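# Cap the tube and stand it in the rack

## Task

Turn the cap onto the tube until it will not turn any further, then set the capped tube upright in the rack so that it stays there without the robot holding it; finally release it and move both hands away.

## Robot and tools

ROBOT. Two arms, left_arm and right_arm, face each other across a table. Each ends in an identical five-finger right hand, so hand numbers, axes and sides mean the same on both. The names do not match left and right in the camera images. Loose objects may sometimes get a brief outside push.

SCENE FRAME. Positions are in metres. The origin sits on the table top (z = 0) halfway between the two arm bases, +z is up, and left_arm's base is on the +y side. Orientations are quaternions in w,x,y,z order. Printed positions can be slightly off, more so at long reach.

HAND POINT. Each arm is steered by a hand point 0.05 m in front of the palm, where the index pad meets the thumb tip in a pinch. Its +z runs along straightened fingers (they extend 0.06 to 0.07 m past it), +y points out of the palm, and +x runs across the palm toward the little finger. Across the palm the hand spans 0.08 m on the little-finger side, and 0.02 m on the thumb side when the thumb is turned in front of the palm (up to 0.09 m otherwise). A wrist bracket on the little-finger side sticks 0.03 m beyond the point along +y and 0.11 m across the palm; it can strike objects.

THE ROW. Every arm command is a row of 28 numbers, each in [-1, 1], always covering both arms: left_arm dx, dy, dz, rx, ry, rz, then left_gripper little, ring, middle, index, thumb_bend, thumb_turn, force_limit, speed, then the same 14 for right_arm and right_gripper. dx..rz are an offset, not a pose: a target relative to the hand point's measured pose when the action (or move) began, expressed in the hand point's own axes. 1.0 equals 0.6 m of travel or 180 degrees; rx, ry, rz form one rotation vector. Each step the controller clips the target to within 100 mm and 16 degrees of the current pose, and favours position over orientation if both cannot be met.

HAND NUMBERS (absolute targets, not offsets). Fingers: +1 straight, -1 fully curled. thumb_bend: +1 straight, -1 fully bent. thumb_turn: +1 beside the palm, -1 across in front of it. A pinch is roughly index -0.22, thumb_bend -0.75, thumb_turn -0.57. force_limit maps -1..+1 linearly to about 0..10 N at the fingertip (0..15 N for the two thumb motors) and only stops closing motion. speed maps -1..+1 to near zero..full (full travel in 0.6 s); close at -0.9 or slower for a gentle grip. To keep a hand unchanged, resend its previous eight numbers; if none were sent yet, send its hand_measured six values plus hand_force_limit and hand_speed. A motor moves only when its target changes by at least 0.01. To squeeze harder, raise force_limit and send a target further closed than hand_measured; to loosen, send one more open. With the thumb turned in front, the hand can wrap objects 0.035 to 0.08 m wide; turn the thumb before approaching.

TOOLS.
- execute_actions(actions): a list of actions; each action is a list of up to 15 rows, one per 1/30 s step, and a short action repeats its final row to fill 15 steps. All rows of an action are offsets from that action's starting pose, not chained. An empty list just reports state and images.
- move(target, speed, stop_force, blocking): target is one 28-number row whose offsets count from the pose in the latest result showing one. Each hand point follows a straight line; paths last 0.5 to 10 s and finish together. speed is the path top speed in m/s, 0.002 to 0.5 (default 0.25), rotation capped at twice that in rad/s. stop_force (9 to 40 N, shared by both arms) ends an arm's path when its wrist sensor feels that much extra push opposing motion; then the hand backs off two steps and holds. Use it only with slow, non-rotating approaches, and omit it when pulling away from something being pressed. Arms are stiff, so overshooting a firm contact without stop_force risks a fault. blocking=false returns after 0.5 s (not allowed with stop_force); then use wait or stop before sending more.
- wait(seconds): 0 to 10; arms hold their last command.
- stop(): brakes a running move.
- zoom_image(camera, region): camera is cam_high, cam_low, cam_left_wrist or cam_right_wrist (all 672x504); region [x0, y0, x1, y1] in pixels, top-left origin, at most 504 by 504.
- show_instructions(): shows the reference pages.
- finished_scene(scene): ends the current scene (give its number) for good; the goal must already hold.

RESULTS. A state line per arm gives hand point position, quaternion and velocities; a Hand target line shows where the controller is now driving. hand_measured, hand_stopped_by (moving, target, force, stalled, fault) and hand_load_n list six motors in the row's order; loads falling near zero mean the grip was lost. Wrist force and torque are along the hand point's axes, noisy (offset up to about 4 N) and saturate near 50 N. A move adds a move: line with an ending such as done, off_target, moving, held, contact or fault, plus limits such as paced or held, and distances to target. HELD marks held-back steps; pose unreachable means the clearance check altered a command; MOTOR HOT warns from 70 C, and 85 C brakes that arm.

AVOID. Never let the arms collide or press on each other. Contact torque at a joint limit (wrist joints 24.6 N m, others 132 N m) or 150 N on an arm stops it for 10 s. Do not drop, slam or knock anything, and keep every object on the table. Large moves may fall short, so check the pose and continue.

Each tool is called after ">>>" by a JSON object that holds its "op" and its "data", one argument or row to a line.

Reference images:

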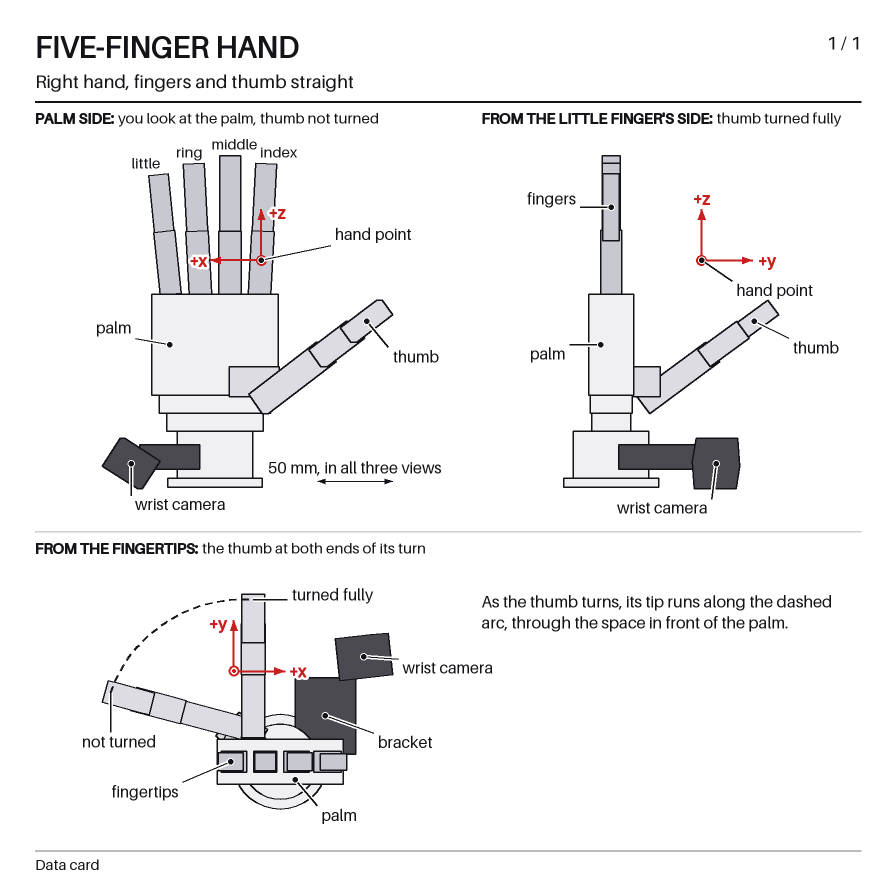

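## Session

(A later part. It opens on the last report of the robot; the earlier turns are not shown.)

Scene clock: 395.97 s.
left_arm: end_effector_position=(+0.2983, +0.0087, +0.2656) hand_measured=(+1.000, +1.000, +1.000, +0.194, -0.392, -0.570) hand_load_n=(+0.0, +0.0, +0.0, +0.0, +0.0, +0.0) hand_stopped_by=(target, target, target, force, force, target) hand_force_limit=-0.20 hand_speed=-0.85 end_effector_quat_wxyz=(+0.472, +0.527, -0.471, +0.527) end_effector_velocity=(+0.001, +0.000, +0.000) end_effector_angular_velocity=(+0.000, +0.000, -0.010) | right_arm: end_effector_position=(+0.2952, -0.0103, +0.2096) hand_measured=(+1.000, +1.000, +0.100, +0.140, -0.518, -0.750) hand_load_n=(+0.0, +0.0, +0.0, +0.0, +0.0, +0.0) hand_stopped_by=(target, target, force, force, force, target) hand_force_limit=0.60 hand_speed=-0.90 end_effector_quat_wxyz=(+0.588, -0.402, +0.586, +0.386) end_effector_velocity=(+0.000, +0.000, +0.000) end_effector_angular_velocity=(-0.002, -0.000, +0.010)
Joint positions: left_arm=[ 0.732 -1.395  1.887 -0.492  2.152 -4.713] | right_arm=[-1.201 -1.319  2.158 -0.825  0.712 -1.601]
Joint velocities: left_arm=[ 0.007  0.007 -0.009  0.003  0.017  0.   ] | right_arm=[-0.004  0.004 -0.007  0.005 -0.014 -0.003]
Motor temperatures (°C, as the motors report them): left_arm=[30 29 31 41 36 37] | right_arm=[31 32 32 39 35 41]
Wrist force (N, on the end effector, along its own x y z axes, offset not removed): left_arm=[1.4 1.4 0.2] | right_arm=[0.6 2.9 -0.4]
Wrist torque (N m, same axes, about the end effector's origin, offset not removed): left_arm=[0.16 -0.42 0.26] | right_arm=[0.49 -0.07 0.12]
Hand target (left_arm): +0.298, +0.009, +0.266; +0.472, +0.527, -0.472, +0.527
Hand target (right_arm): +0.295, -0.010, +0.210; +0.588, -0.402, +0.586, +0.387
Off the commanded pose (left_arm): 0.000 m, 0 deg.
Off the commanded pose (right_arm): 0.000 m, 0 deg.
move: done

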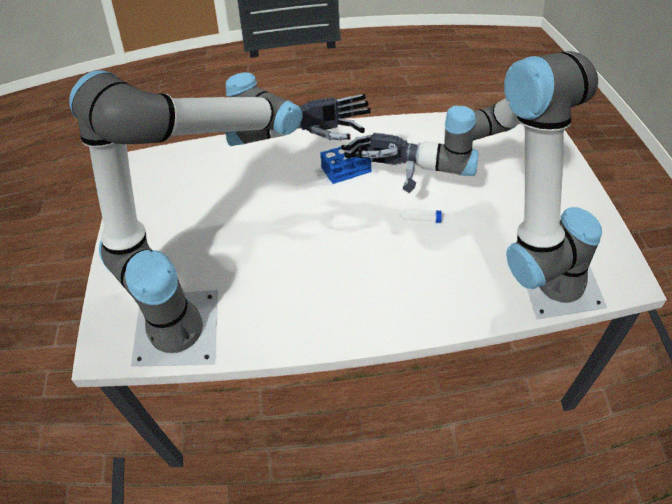

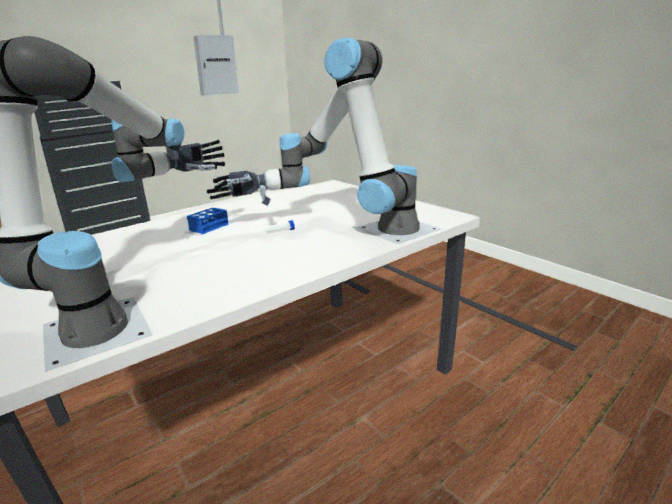

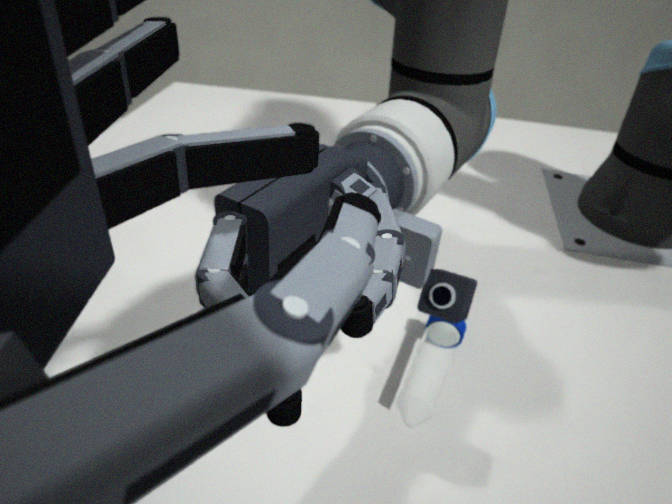

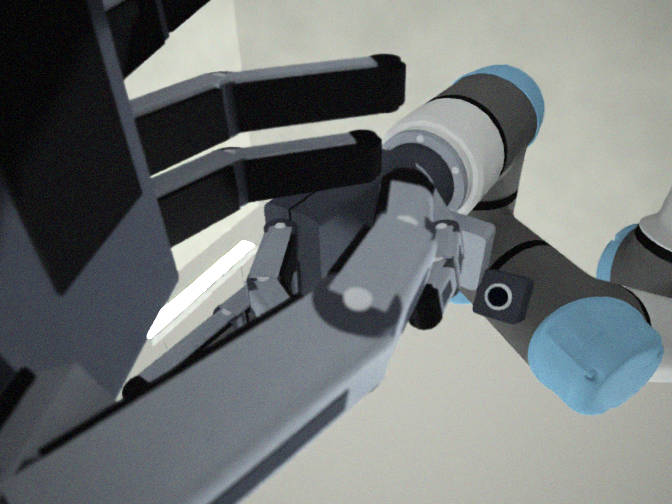

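>>> {"op": "move", "data": {
  "target": [0,0,0,0,0,0,1,1,1,0.5,-0.3,-0.57,0.4,0.5, -0.1,0,-0.4,0,0,0,1,1,1,1,1,-0.75,0.6,0.5]
}}

>>> {"op": "move", "data": {
  "target": [0,0,0.1,0,-0.5,0,1,1,1,0.5,-0.3,-0.57,0.4,0.5, -0.1,-0.2,-0.2,0,0,0,1,1,1,1,1,-0.75,0.6,0.5],
  "speed": 0.4
}}

>>> {"op": "move", "data": {
  "target": [0.15,0.1,0.2,0.28,0,0,1,1,1,0.5,-0.3,-0.57,0.4,0.5, 0,0,0,0,0,0,1,1,1,1,1,-0.75,0.6,0.5],
  "speed": 0.4
}}

Scene clock: 408.87 s.
left_arm: end_effector_position=(+0.2983, +0.0087, +0.2656) hand_measured=(+1.000, +1.000, +1.000, +0.500, -0.300, -0.570) hand_load_n=(+0.0, +0.0, +0.0, +0.0, +0.0, +0.0) hand_stopped_by=(target, target, target, target, target, target) hand_force_limit=0.40 hand_speed=0.50 end_effector_quat_wxyz=(+0.472, +0.527, -0.471, +0.527) end_effector_velocity=(-0.000, -0.000, -0.001) end_effector_angular_velocity=(+0.001, +0.001, -0.000) | right_arm: end_effector_position=(+0.2033, -0.2310, +0.2717) hand_measured=(+1.000, +1.000, +1.000, +1.000, +1.000, -0.750) hand_load_n=(+0.0, +0.0, +0.0, +0.0, +0.0, +0.0) hand_stopped_by=(target, target, target, target, target, target) hand_force_limit=0.60 hand_speed=0.50 end_effector_quat_wxyz=(+0.588, -0.402, +0.586, +0.386) end_effector_velocity=(-0.001, -0.003, +0.001) end_effector_angular_velocity=(-0.008, +0.003, -0.002)
Joint positions: left_arm=[ 0.732 -1.395  1.887 -0.492  2.152 -4.713] | right_arm=[-2.093 -1.981  2.541 -0.611 -0.18  -1.54 ]
Joint velocities: left_arm=[-0.     0.001  0.    -0.    -0.    -0.   ] | right_arm=[-0.019 -0.029  0.006 -0.02  -0.017  0.041]
Motor temperatures (°C, as the motors report them): left_arm=[30 29 31 41 36 37] | right_arm=[31 32 32 39 35 41]
Wrist force (N, on the end effector, along its own x y z axes, offset not removed): left_arm=[2.9 1.1 0.6] | right_arm=[-0.5 1.2 0.2]
Wrist torque (N m, same axes, about the end effector's origin, offset not removed): left_arm=[0.18 -0.59 0.25] | right_arm=[0.30 0.19 -0.11]
Hand target (left_arm): +0.298, +0.009, +0.266; +0.472, +0.527, -0.471, +0.527
Hand target (right_arm): +0.203, -0.231, +0.272; +0.588, -0.402, +0.586, +0.386
Off the commanded pose (left_arm): 0.000 m, 0 deg.
Off the commanded pose (right_arm): 0.000 m, 0 deg.
move: done

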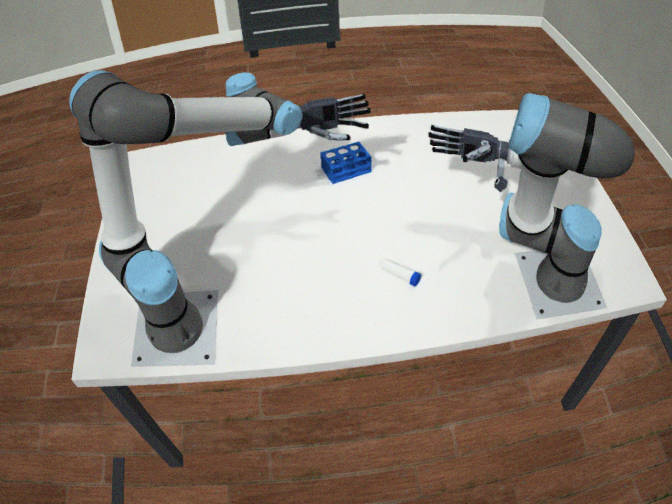

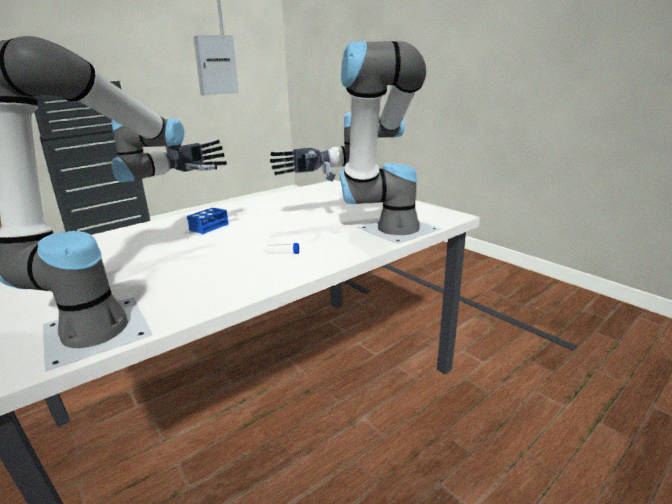

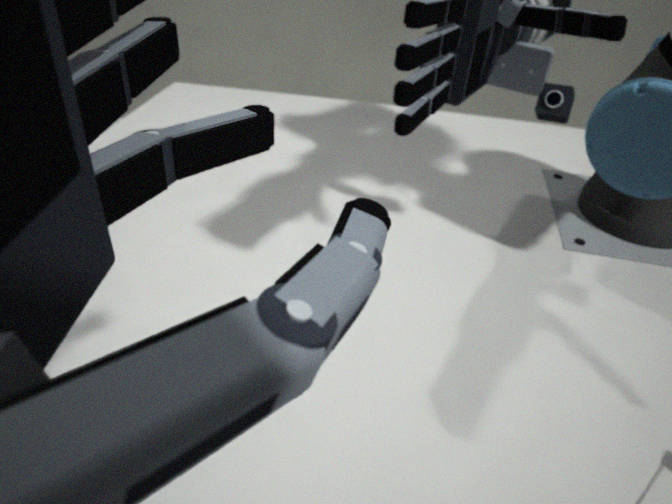

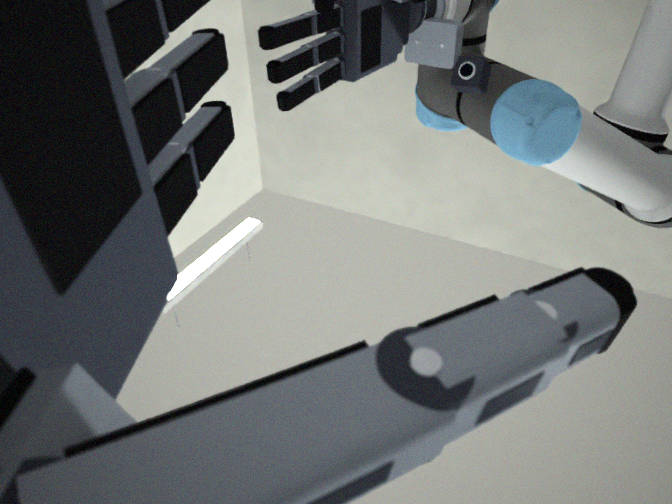

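Scene clock: 411.40 s.
left_arm: end_effector_position=(+0.3038, -0.0492, +0.2653) hand_measured=(+1.000, +1.000, +1.000, +0.500, -0.300, -0.570) hand_load_n=(+0.0, +0.0, +0.0, +0.0, +0.0, +0.0) hand_stopped_by=(target, target, target, target, target, target) hand_force_limit=0.40 hand_speed=0.50 end_effector_quat_wxyz=(+0.036, +0.755, -0.644, +0.120) end_effector_velocity=(+0.002, -0.002, +0.002) end_effector_angular_velocity=(-0.004, -0.016, +0.005) | right_arm: end_effector_position=(+0.2679, -0.3865, +0.3348) hand_measured=(+1.000, +1.000, +1.000, +1.000, +1.000, -0.750) hand_load_n=(+0.0, +0.0, +0.0, +0.0, +0.0, +0.0) hand_stopped_by=(target, target, target, target, target, target) hand_force_limit=0.60 hand_speed=0.50 end_effector_quat_wxyz=(+0.588, -0.402, +0.586, +0.386) end_effector_velocity=(+0.001, -0.001, +0.001) end_effector_angular_velocity=(+0.001, +0.001, -0.001)
Joint positions: left_arm=[ 0.454 -0.505  0.037  1.79   1.532 -4.45 ] | right_arm=[-2.42  -1.75   2.208 -0.478 -0.507 -1.573]
Joint velocities: left_arm=[-0.004  0.004 -0.017  0.003 -0.015 -0.006] | right_arm=[-0.002  0.002 -0.003  0.002 -0.002 -0.   ]
Motor temperatures (°C, as the motors report them): left_arm=[30 29 31 41 36 37] | right_arm=[31 32 32 39 35 41]
Wrist force (N, on the end effector, along its own x y z axes, offset not removed): left_arm=[3.5 1.0 0.9] | right_arm=[1.6 0.2 0.2]
Wrist torque (N m, same axes, about the end effector's origin, offset not removed): left_arm=[0.16 -0.69 0.20] | right_arm=[0.12 -0.14 0.06]
Hand target (left_arm): +0.304, -0.049, +0.265; +0.036, +0.755, -0.644, +0.121
Hand target (right_arm): +0.268, -0.387, +0.335; +0.588, -0.402, +0.586, +0.386
Off the commanded pose (left_arm): 0.002 m, 15 deg.
Off the commanded pose (right_arm): 0.000 m, 0 deg.
elbow stopped short (left arm): the move would have taken joint 3 (elbow) straighter than the controller allows; a more bent joint 3 avoids this.
move: off_target (left_arm)

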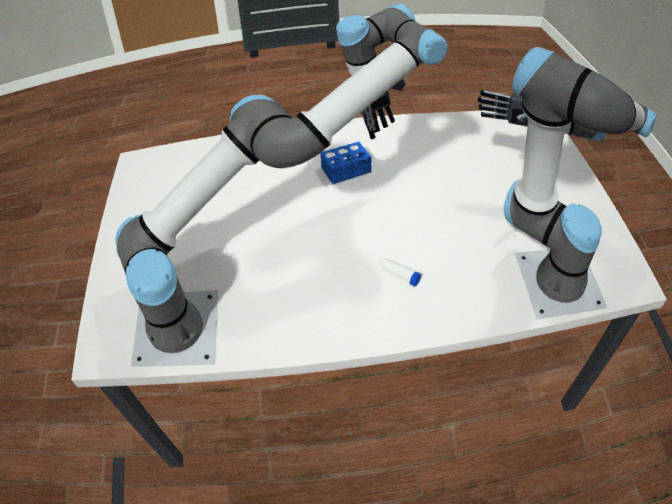

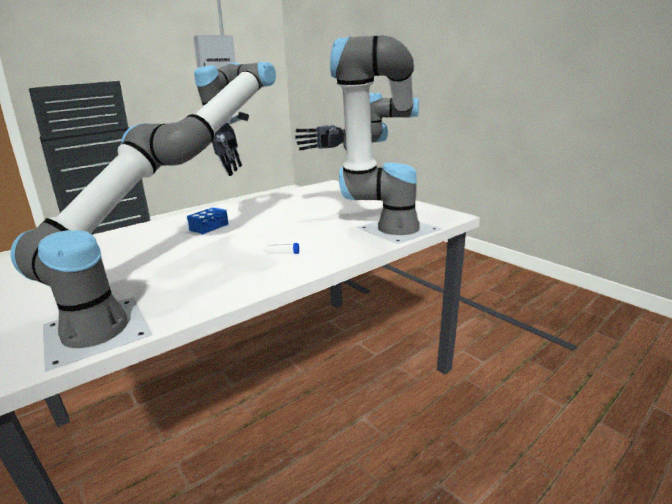

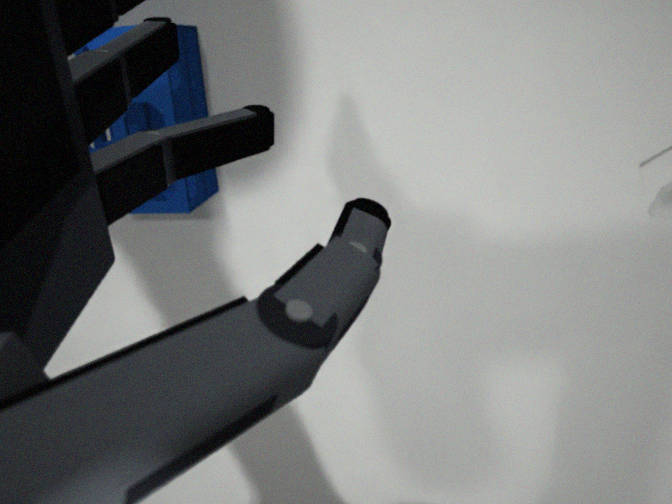

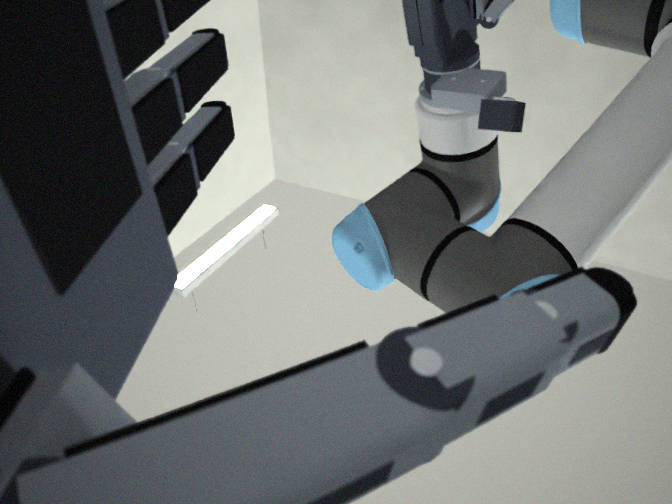

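Scene clock: 413.13 s.
left_arm: end_effector_position=(+0.2740, -0.1712, +0.1642) hand_measured=(+1.000, +1.000, +1.000, +0.500, -0.300, -0.570) hand_load_n=(+0.0, +0.0, +0.0, +0.0, +0.0, +0.0) hand_stopped_by=(target, target, target, target, target, target) hand_force_limit=0.40 hand_speed=0.50 end_effector_quat_wxyz=(-0.288, +0.698, -0.532, +0.384) end_effector_velocity=(+0.001, -0.001, -0.002) end_effector_angular_velocity=(+0.010, -0.006, +0.016) | right_arm: end_effector_position=(+0.2679, -0.3865, +0.3348) hand_measured=(+1.000, +1.000, +1.000, +1.000, +1.000, -0.750) hand_load_n=(+0.0, +0.0, +0.0, +0.0, +0.0, +0.0) hand_stopped_by=(target, target, target, target, target, target) hand_force_limit=0.60 hand_speed=0.50 end_effector_quat_wxyz=(+0.588, -0.402, +0.586, +0.386) end_effector_velocity=(+0.000, -0.000, +0.000) end_effector_angular_velocity=(-0.001, -0.001, -0.001)
Joint positions: left_arm=[ 0.049 -0.37   0.265  1.649  0.57  -4.957] | right_arm=[-2.42  -1.75   2.208 -0.477 -0.507 -1.573]
Joint velocities: left_arm=[ 0.001  0.047 -0.079  0.064 -0.006 -0.027] | right_arm=[-0.001 -0.001 -0.    -0.001  0.     0.   ]
Motor temperatures (°C, as the motors report them): left_arm=[30 29 31 41 36 37] | right_arm=[31 32 32 39 35 41]
Wrist force (N, on the end effector, along its own x y z axes, offset not removed): left_arm=[2.8 0.2 0.3] | right_arm=[0.5 0.4 -0.8]
Wrist torque (N m, same axes, about the end effector's origin, offset not removed): left_arm=[0.08 -0.57 0.27] | right_arm=[0.18 0.05 0.12]
Hand target (left_arm): +0.274, -0.171, +0.164; -0.289, +0.698, -0.531, +0.384
Hand target (right_arm): +0.268, -0.387, +0.335; +0.588, -0.402, +0.586, +0.386
Off the commanded pose (left_arm): 0.001 m, 0 deg.
Off the commanded pose (right_arm): 0.000 m, 0 deg.
move: done

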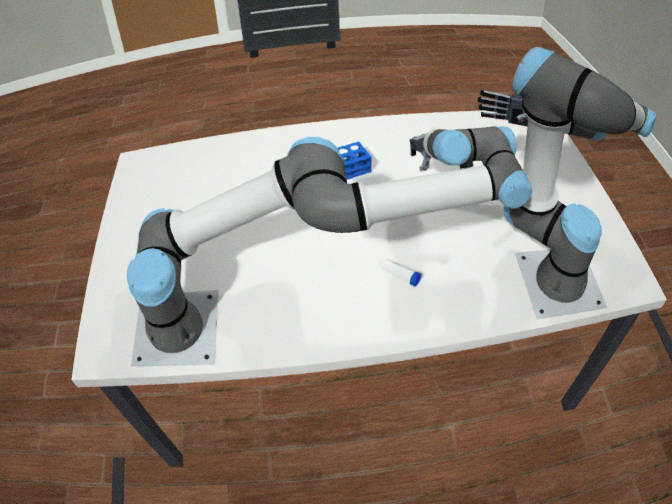

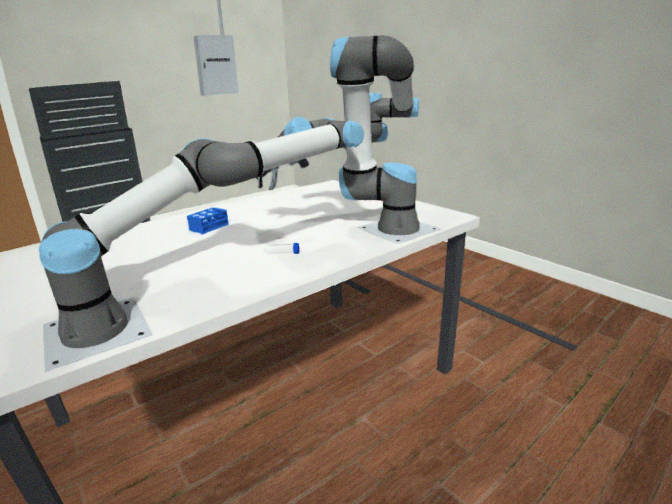

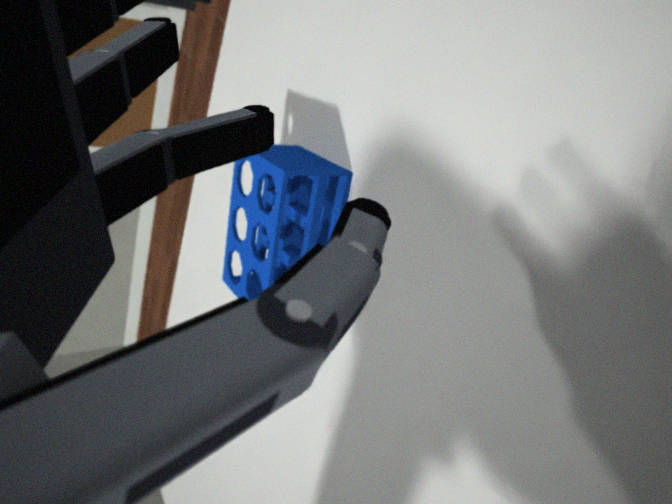

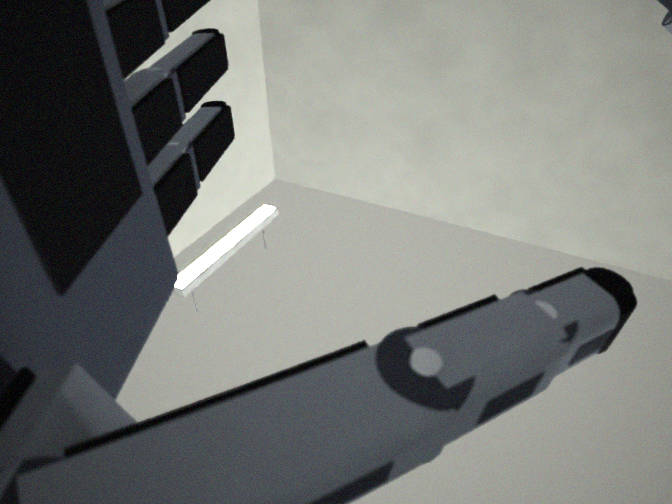

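>>> {"op": "move", "data": {
  "target": [-0.202,0.227,-0.2,-0.036,0.166,0.199,1,1,1,0.5,-0.3,-0.57,0.4,0.5, 0,0,0,0,0,0,1,1,1,1,1,-0.75,0.6,0.5]
}}

Scene clock: 424.67 s.
left_arm: end_effector_position=(+0.0854, -0.0904, +0.0908) hand_measured=(+1.000, +1.000, +1.000, +0.500, -0.300, -0.570) hand_load_n=(+0.0, +0.0, +0.0, +0.0, +0.0, +0.0) hand_stopped_by=(target, target, target, target, target, target) hand_force_limit=0.40 hand_speed=0.50 end_effector_quat_wxyz=(-0.208, +0.397, -0.793, +0.412) end_effector_velocity=(-0.002, +0.001, -0.000) end_effector_angular_velocity=(+0.001, +0.000, -0.009) | right_arm: end_effector_position=(+0.2679, -0.3865, +0.3348) hand_measured=(+1.000, +1.000, +1.000, +1.000, +1.000, -0.750) hand_load_n=(+0.0, +0.0, +0.0, +0.0, +0.0, +0.0) hand_stopped_by=(target, target, target, target, target, target) hand_force_limit=0.60 hand_speed=0.50 end_effector_quat_wxyz=(+0.588, -0.402, +0.586, +0.386) end_effector_velocity=(-0.000, +0.000, -0.000) end_effector_angular_velocity=(-0.000, -0.000, +0.001)
Joint positions: left_arm=[-0.278 -0.958  1.451  0.653  0.681 -4.183] | right_arm=[-2.42  -1.75   2.208 -0.478 -0.507 -1.573]
Joint velocities: left_arm=[-0.003 -0.006  0.009 -0.008  0.003  0.008] | right_arm=[ 0.001 -0.    -0.    -0.001 -0.     0.001]
Motor temperatures (°C, as the motors report them): left_arm=[30 29 31 41 36 37] | right_arm=[31 32 32 39 35 41]
Wrist force (N, on the end effector, along its own x y z axes, offset not removed): left_arm=[2.2 2.8 0.8] | right_arm=[0.6 0.8 -1.3]
Wrist torque (N m, same axes, about the end effector's origin, offset not removed): left_arm=[0.43 -0.46 0.27] | right_arm=[0.30 0.01 0.05]
Hand target (left_arm): +0.085, -0.090, +0.091; +0.207, -0.397, +0.793, -0.412
Hand target (right_arm): +0.268, -0.386, +0.335; +0.588, -0.402, +0.586, +0.386
Off the commanded pose (left_arm): 0.000 m, 0 deg.
Off the commanded pose (right_arm): 0.000 m, 0 deg.
move: done

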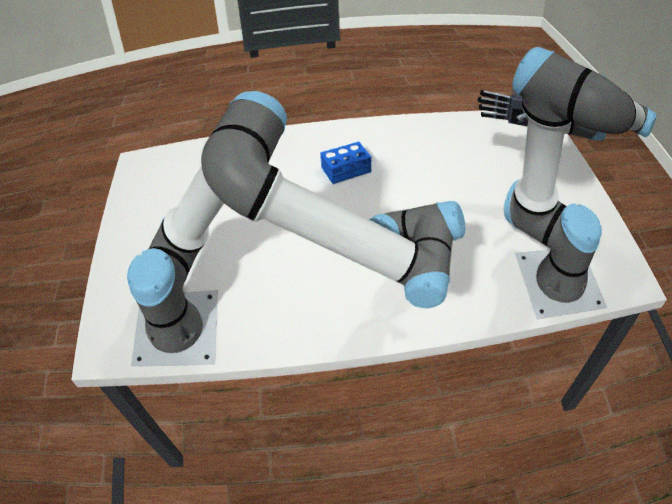

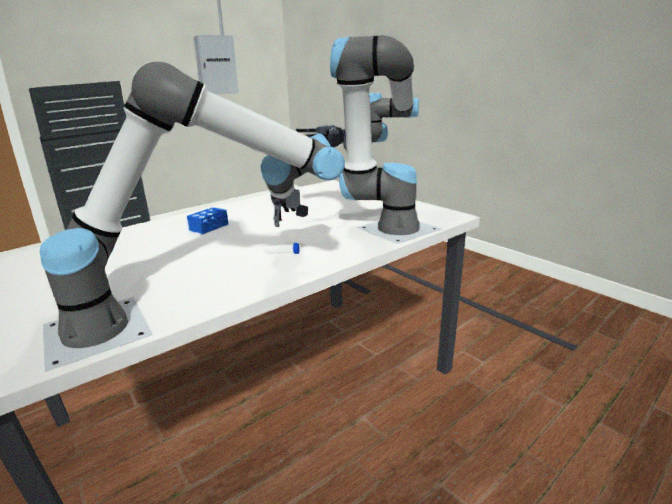

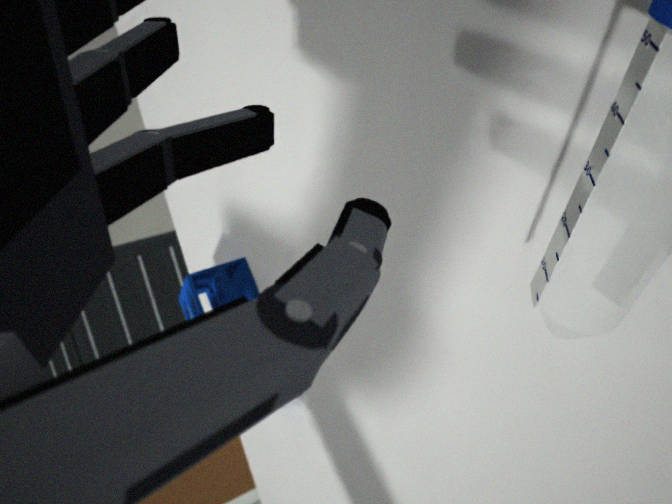

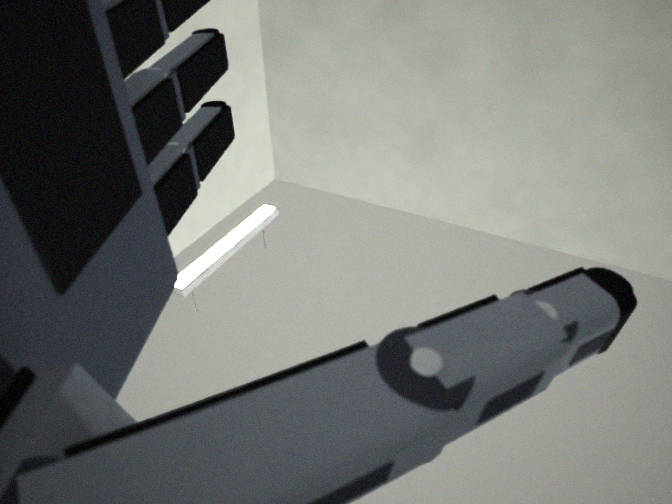

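>>> {"op": "move", "data": {
  "target": [0.05,0.06,0,0,0,0,1,1,1,0.5,-0.3,-0.57,0.4,0.5, 0,0,0,0,0,0,1,1,1,1,1,-0.75,0.6,0.5],
  "speed": 0.1
}}

Scene clock: 428.43 s.
left_arm: end_effector_position=(+0.0510, -0.1020, +0.0614) hand_measured=(+1.000, +1.000, +1.000, +0.500, -0.300, -0.570) hand_load_n=(+0.0, +0.0, +0.0, +0.0, +0.0, +0.0) hand_stopped_by=(target, target, target, target, target, target) hand_force_limit=0.40 hand_speed=0.50 end_effector_quat_wxyz=(-0.208, +0.397, -0.793, +0.412) end_effector_velocity=(-0.002, -0.000, -0.001) end_effector_angular_velocity=(+0.002, -0.001, -0.001) | right_arm: end_effector_position=(+0.2679, -0.3865, +0.3348) hand_measured=(+1.000, +1.000, +1.000, +1.000, +1.000, -0.750) hand_load_n=(+0.0, +0.0, +0.0, +0.0, +0.0, +0.0) hand_stopped_by=(target, target, target, target, target, target) hand_force_limit=0.60 hand_speed=0.50 end_effector_quat_wxyz=(+0.588, -0.402, +0.586, +0.386) end_effector_velocity=(-0.000, -0.000, +0.000) end_effector_angular_velocity=(+0.000, +0.000, -0.000)
Joint positions: left_arm=[-0.334 -0.881  1.419  0.673  0.66  -4.266] | right_arm=[-2.42  -1.75   2.208 -0.477 -0.507 -1.573]
Joint velocities: left_arm=[-0.003  0.004 -0.002  0.004 -0.001 -0.004] | right_arm=[-0.001 -0.001  0.     0.001 -0.     0.   ]
Motor temperatures (°C, as the motors report them): left_arm=[30 29 31 41 36 37] | right_arm=[31 32 32 39 35 41]
Wrist force (N, on the end effector, along its own x y z axes, offset not removed): left_arm=[2.4 1.1 0.9] | right_arm=[0.2 1.8 0.6]
Wrist torque (N m, same axes, about the end effector's origin, offset not removed): left_arm=[0.17 -0.53 0.24] | right_arm=[0.29 0.12 0.03]
Hand target (left_arm): +0.051, -0.102, +0.061; +0.208, -0.397, +0.793, -0.412
Hand target (right_arm): +0.268, -0.387, +0.335; +0.588, -0.402, +0.586, +0.386
Off the commanded pose (left_arm): 0.000 m, 0 deg.
Off the commanded pose (right_arm): 0.000 m, 0 deg.
move: done

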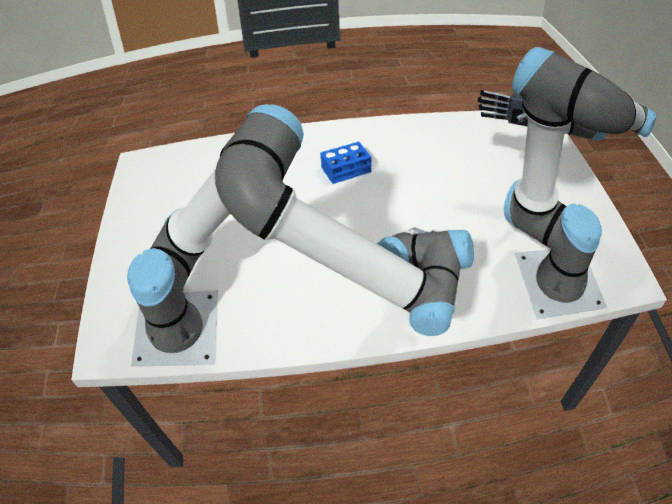

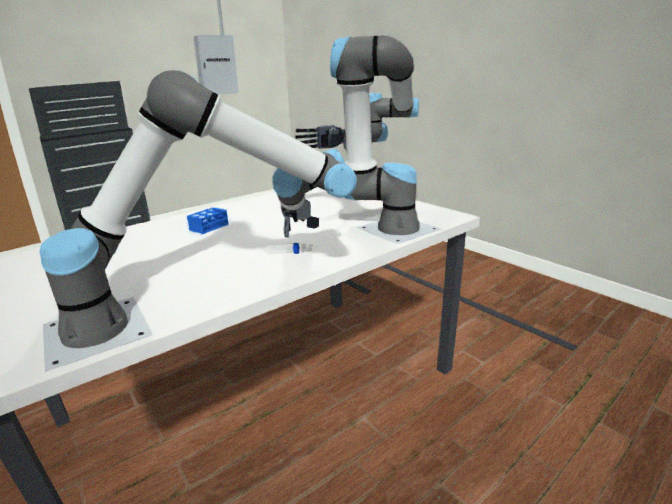

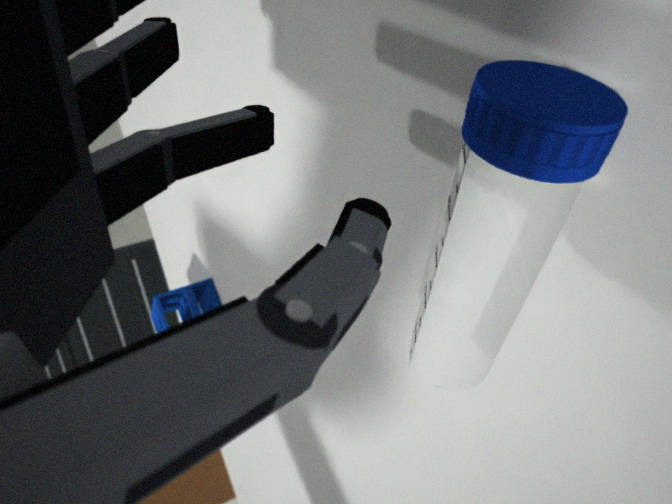

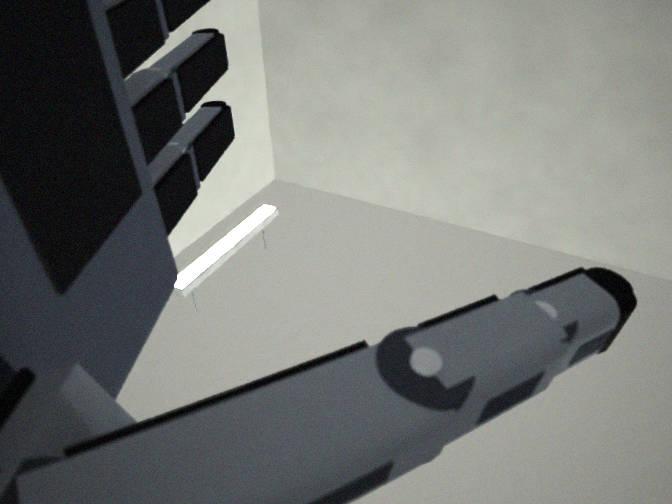

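>>> {"op": "move", "data": {
  "target": [0,0.05,-0.01,0,0,0,1,1,1,0.5,-0.1,-0.57,0.4,0.5, 0,0,0,0,0,0,1,1,1,1,1,-0.75,0.6,0.5],
  "speed": 0.06
}}

Scene clock: 432.80 s.
left_arm: end_effector_position=(+0.0334, -0.0889, +0.0405) hand_measured=(+1.000, +1.000, +1.000, +0.500, -0.100, -0.570) hand_load_n=(+0.0, +0.0, +0.0, +0.0, +0.0, +0.0) hand_stopped_by=(target, target, target, target, target, target) hand_force_limit=0.40 hand_speed=0.50 end_effector_quat_wxyz=(-0.208, +0.397, -0.793, +0.412) end_effector_velocity=(-0.003, +0.001, -0.002) end_effector_angular_velocity=(+0.001, -0.000, -0.002) | right_arm: end_effector_position=(+0.2679, -0.3865, +0.3348) hand_measured=(+1.000, +1.000, +1.000, +1.000, +1.000, -0.750) hand_load_n=(+0.0, +0.0, +0.0, +0.0, +0.0, +0.0) hand_stopped_by=(target, target, target, target, target, target) hand_force_limit=0.60 hand_speed=0.50 end_effector_quat_wxyz=(+0.588, -0.402, +0.586, +0.386) end_effector_velocity=(-0.000, +0.000, -0.000) end_effector_angular_velocity=(-0.000, -0.001, +0.001)
Joint positions: left_arm=[-0.376 -0.866  1.47   0.659  0.646 -4.331] | right_arm=[-2.42  -1.75   2.208 -0.478 -0.507 -1.573]
Joint velocities: left_arm=[-0.006  0.002  0.004  0.    -0.001 -0.006] | right_arm=[ 0.001  0.     0.    -0.001  0.    -0.001]
Motor temperatures (°C, as the motors report them): left_arm=[30 29 31 41 36 37] | right_arm=[31 32 32 39 35 41]
Wrist force (N, on the end effector, along its own x y z axes, offset not removed): left_arm=[3.3 2.2 -0.2] | right_arm=[0.4 1.4 -0.9]
Wrist torque (N m, same axes, about the end effector's origin, offset not removed): left_arm=[0.36 -0.76 0.39] | right_arm=[0.33 0.01 -0.01]
Hand target (left_arm): +0.033, -0.089, +0.040; +0.208, -0.397, +0.793, -0.412
Hand target (right_arm): +0.268, -0.386, +0.335; +0.588, -0.402, +0.586, +0.386
Off the commanded pose (left_arm): 0.000 m, 0 deg.
Off the commanded pose (right_arm): 0.000 m, 0 deg.
move: done

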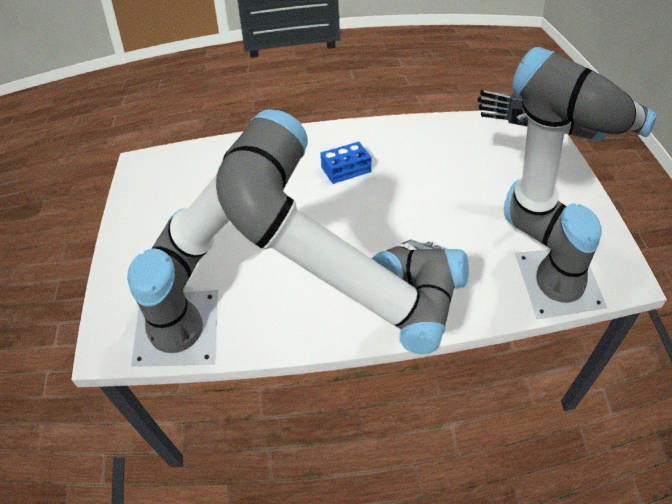

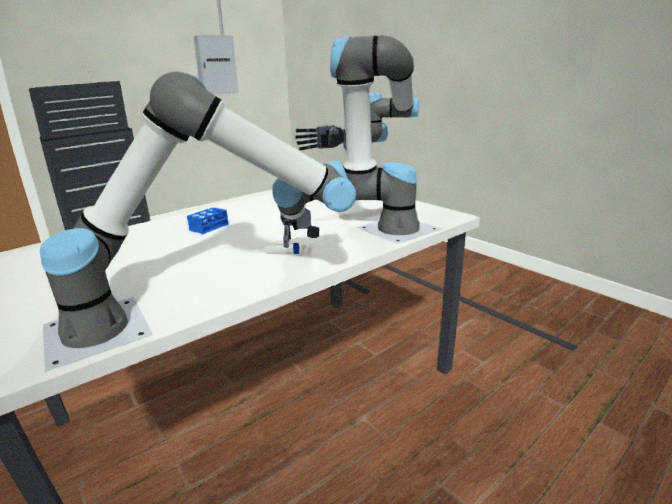

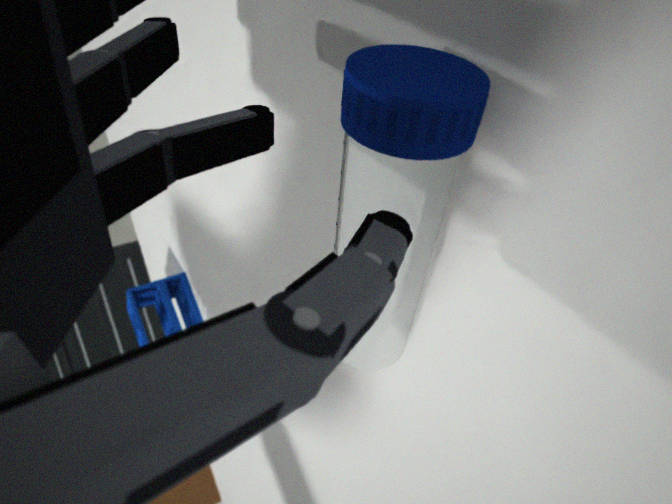

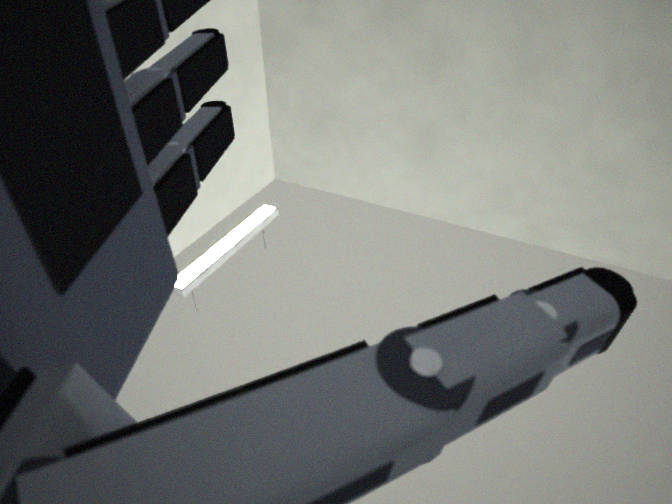

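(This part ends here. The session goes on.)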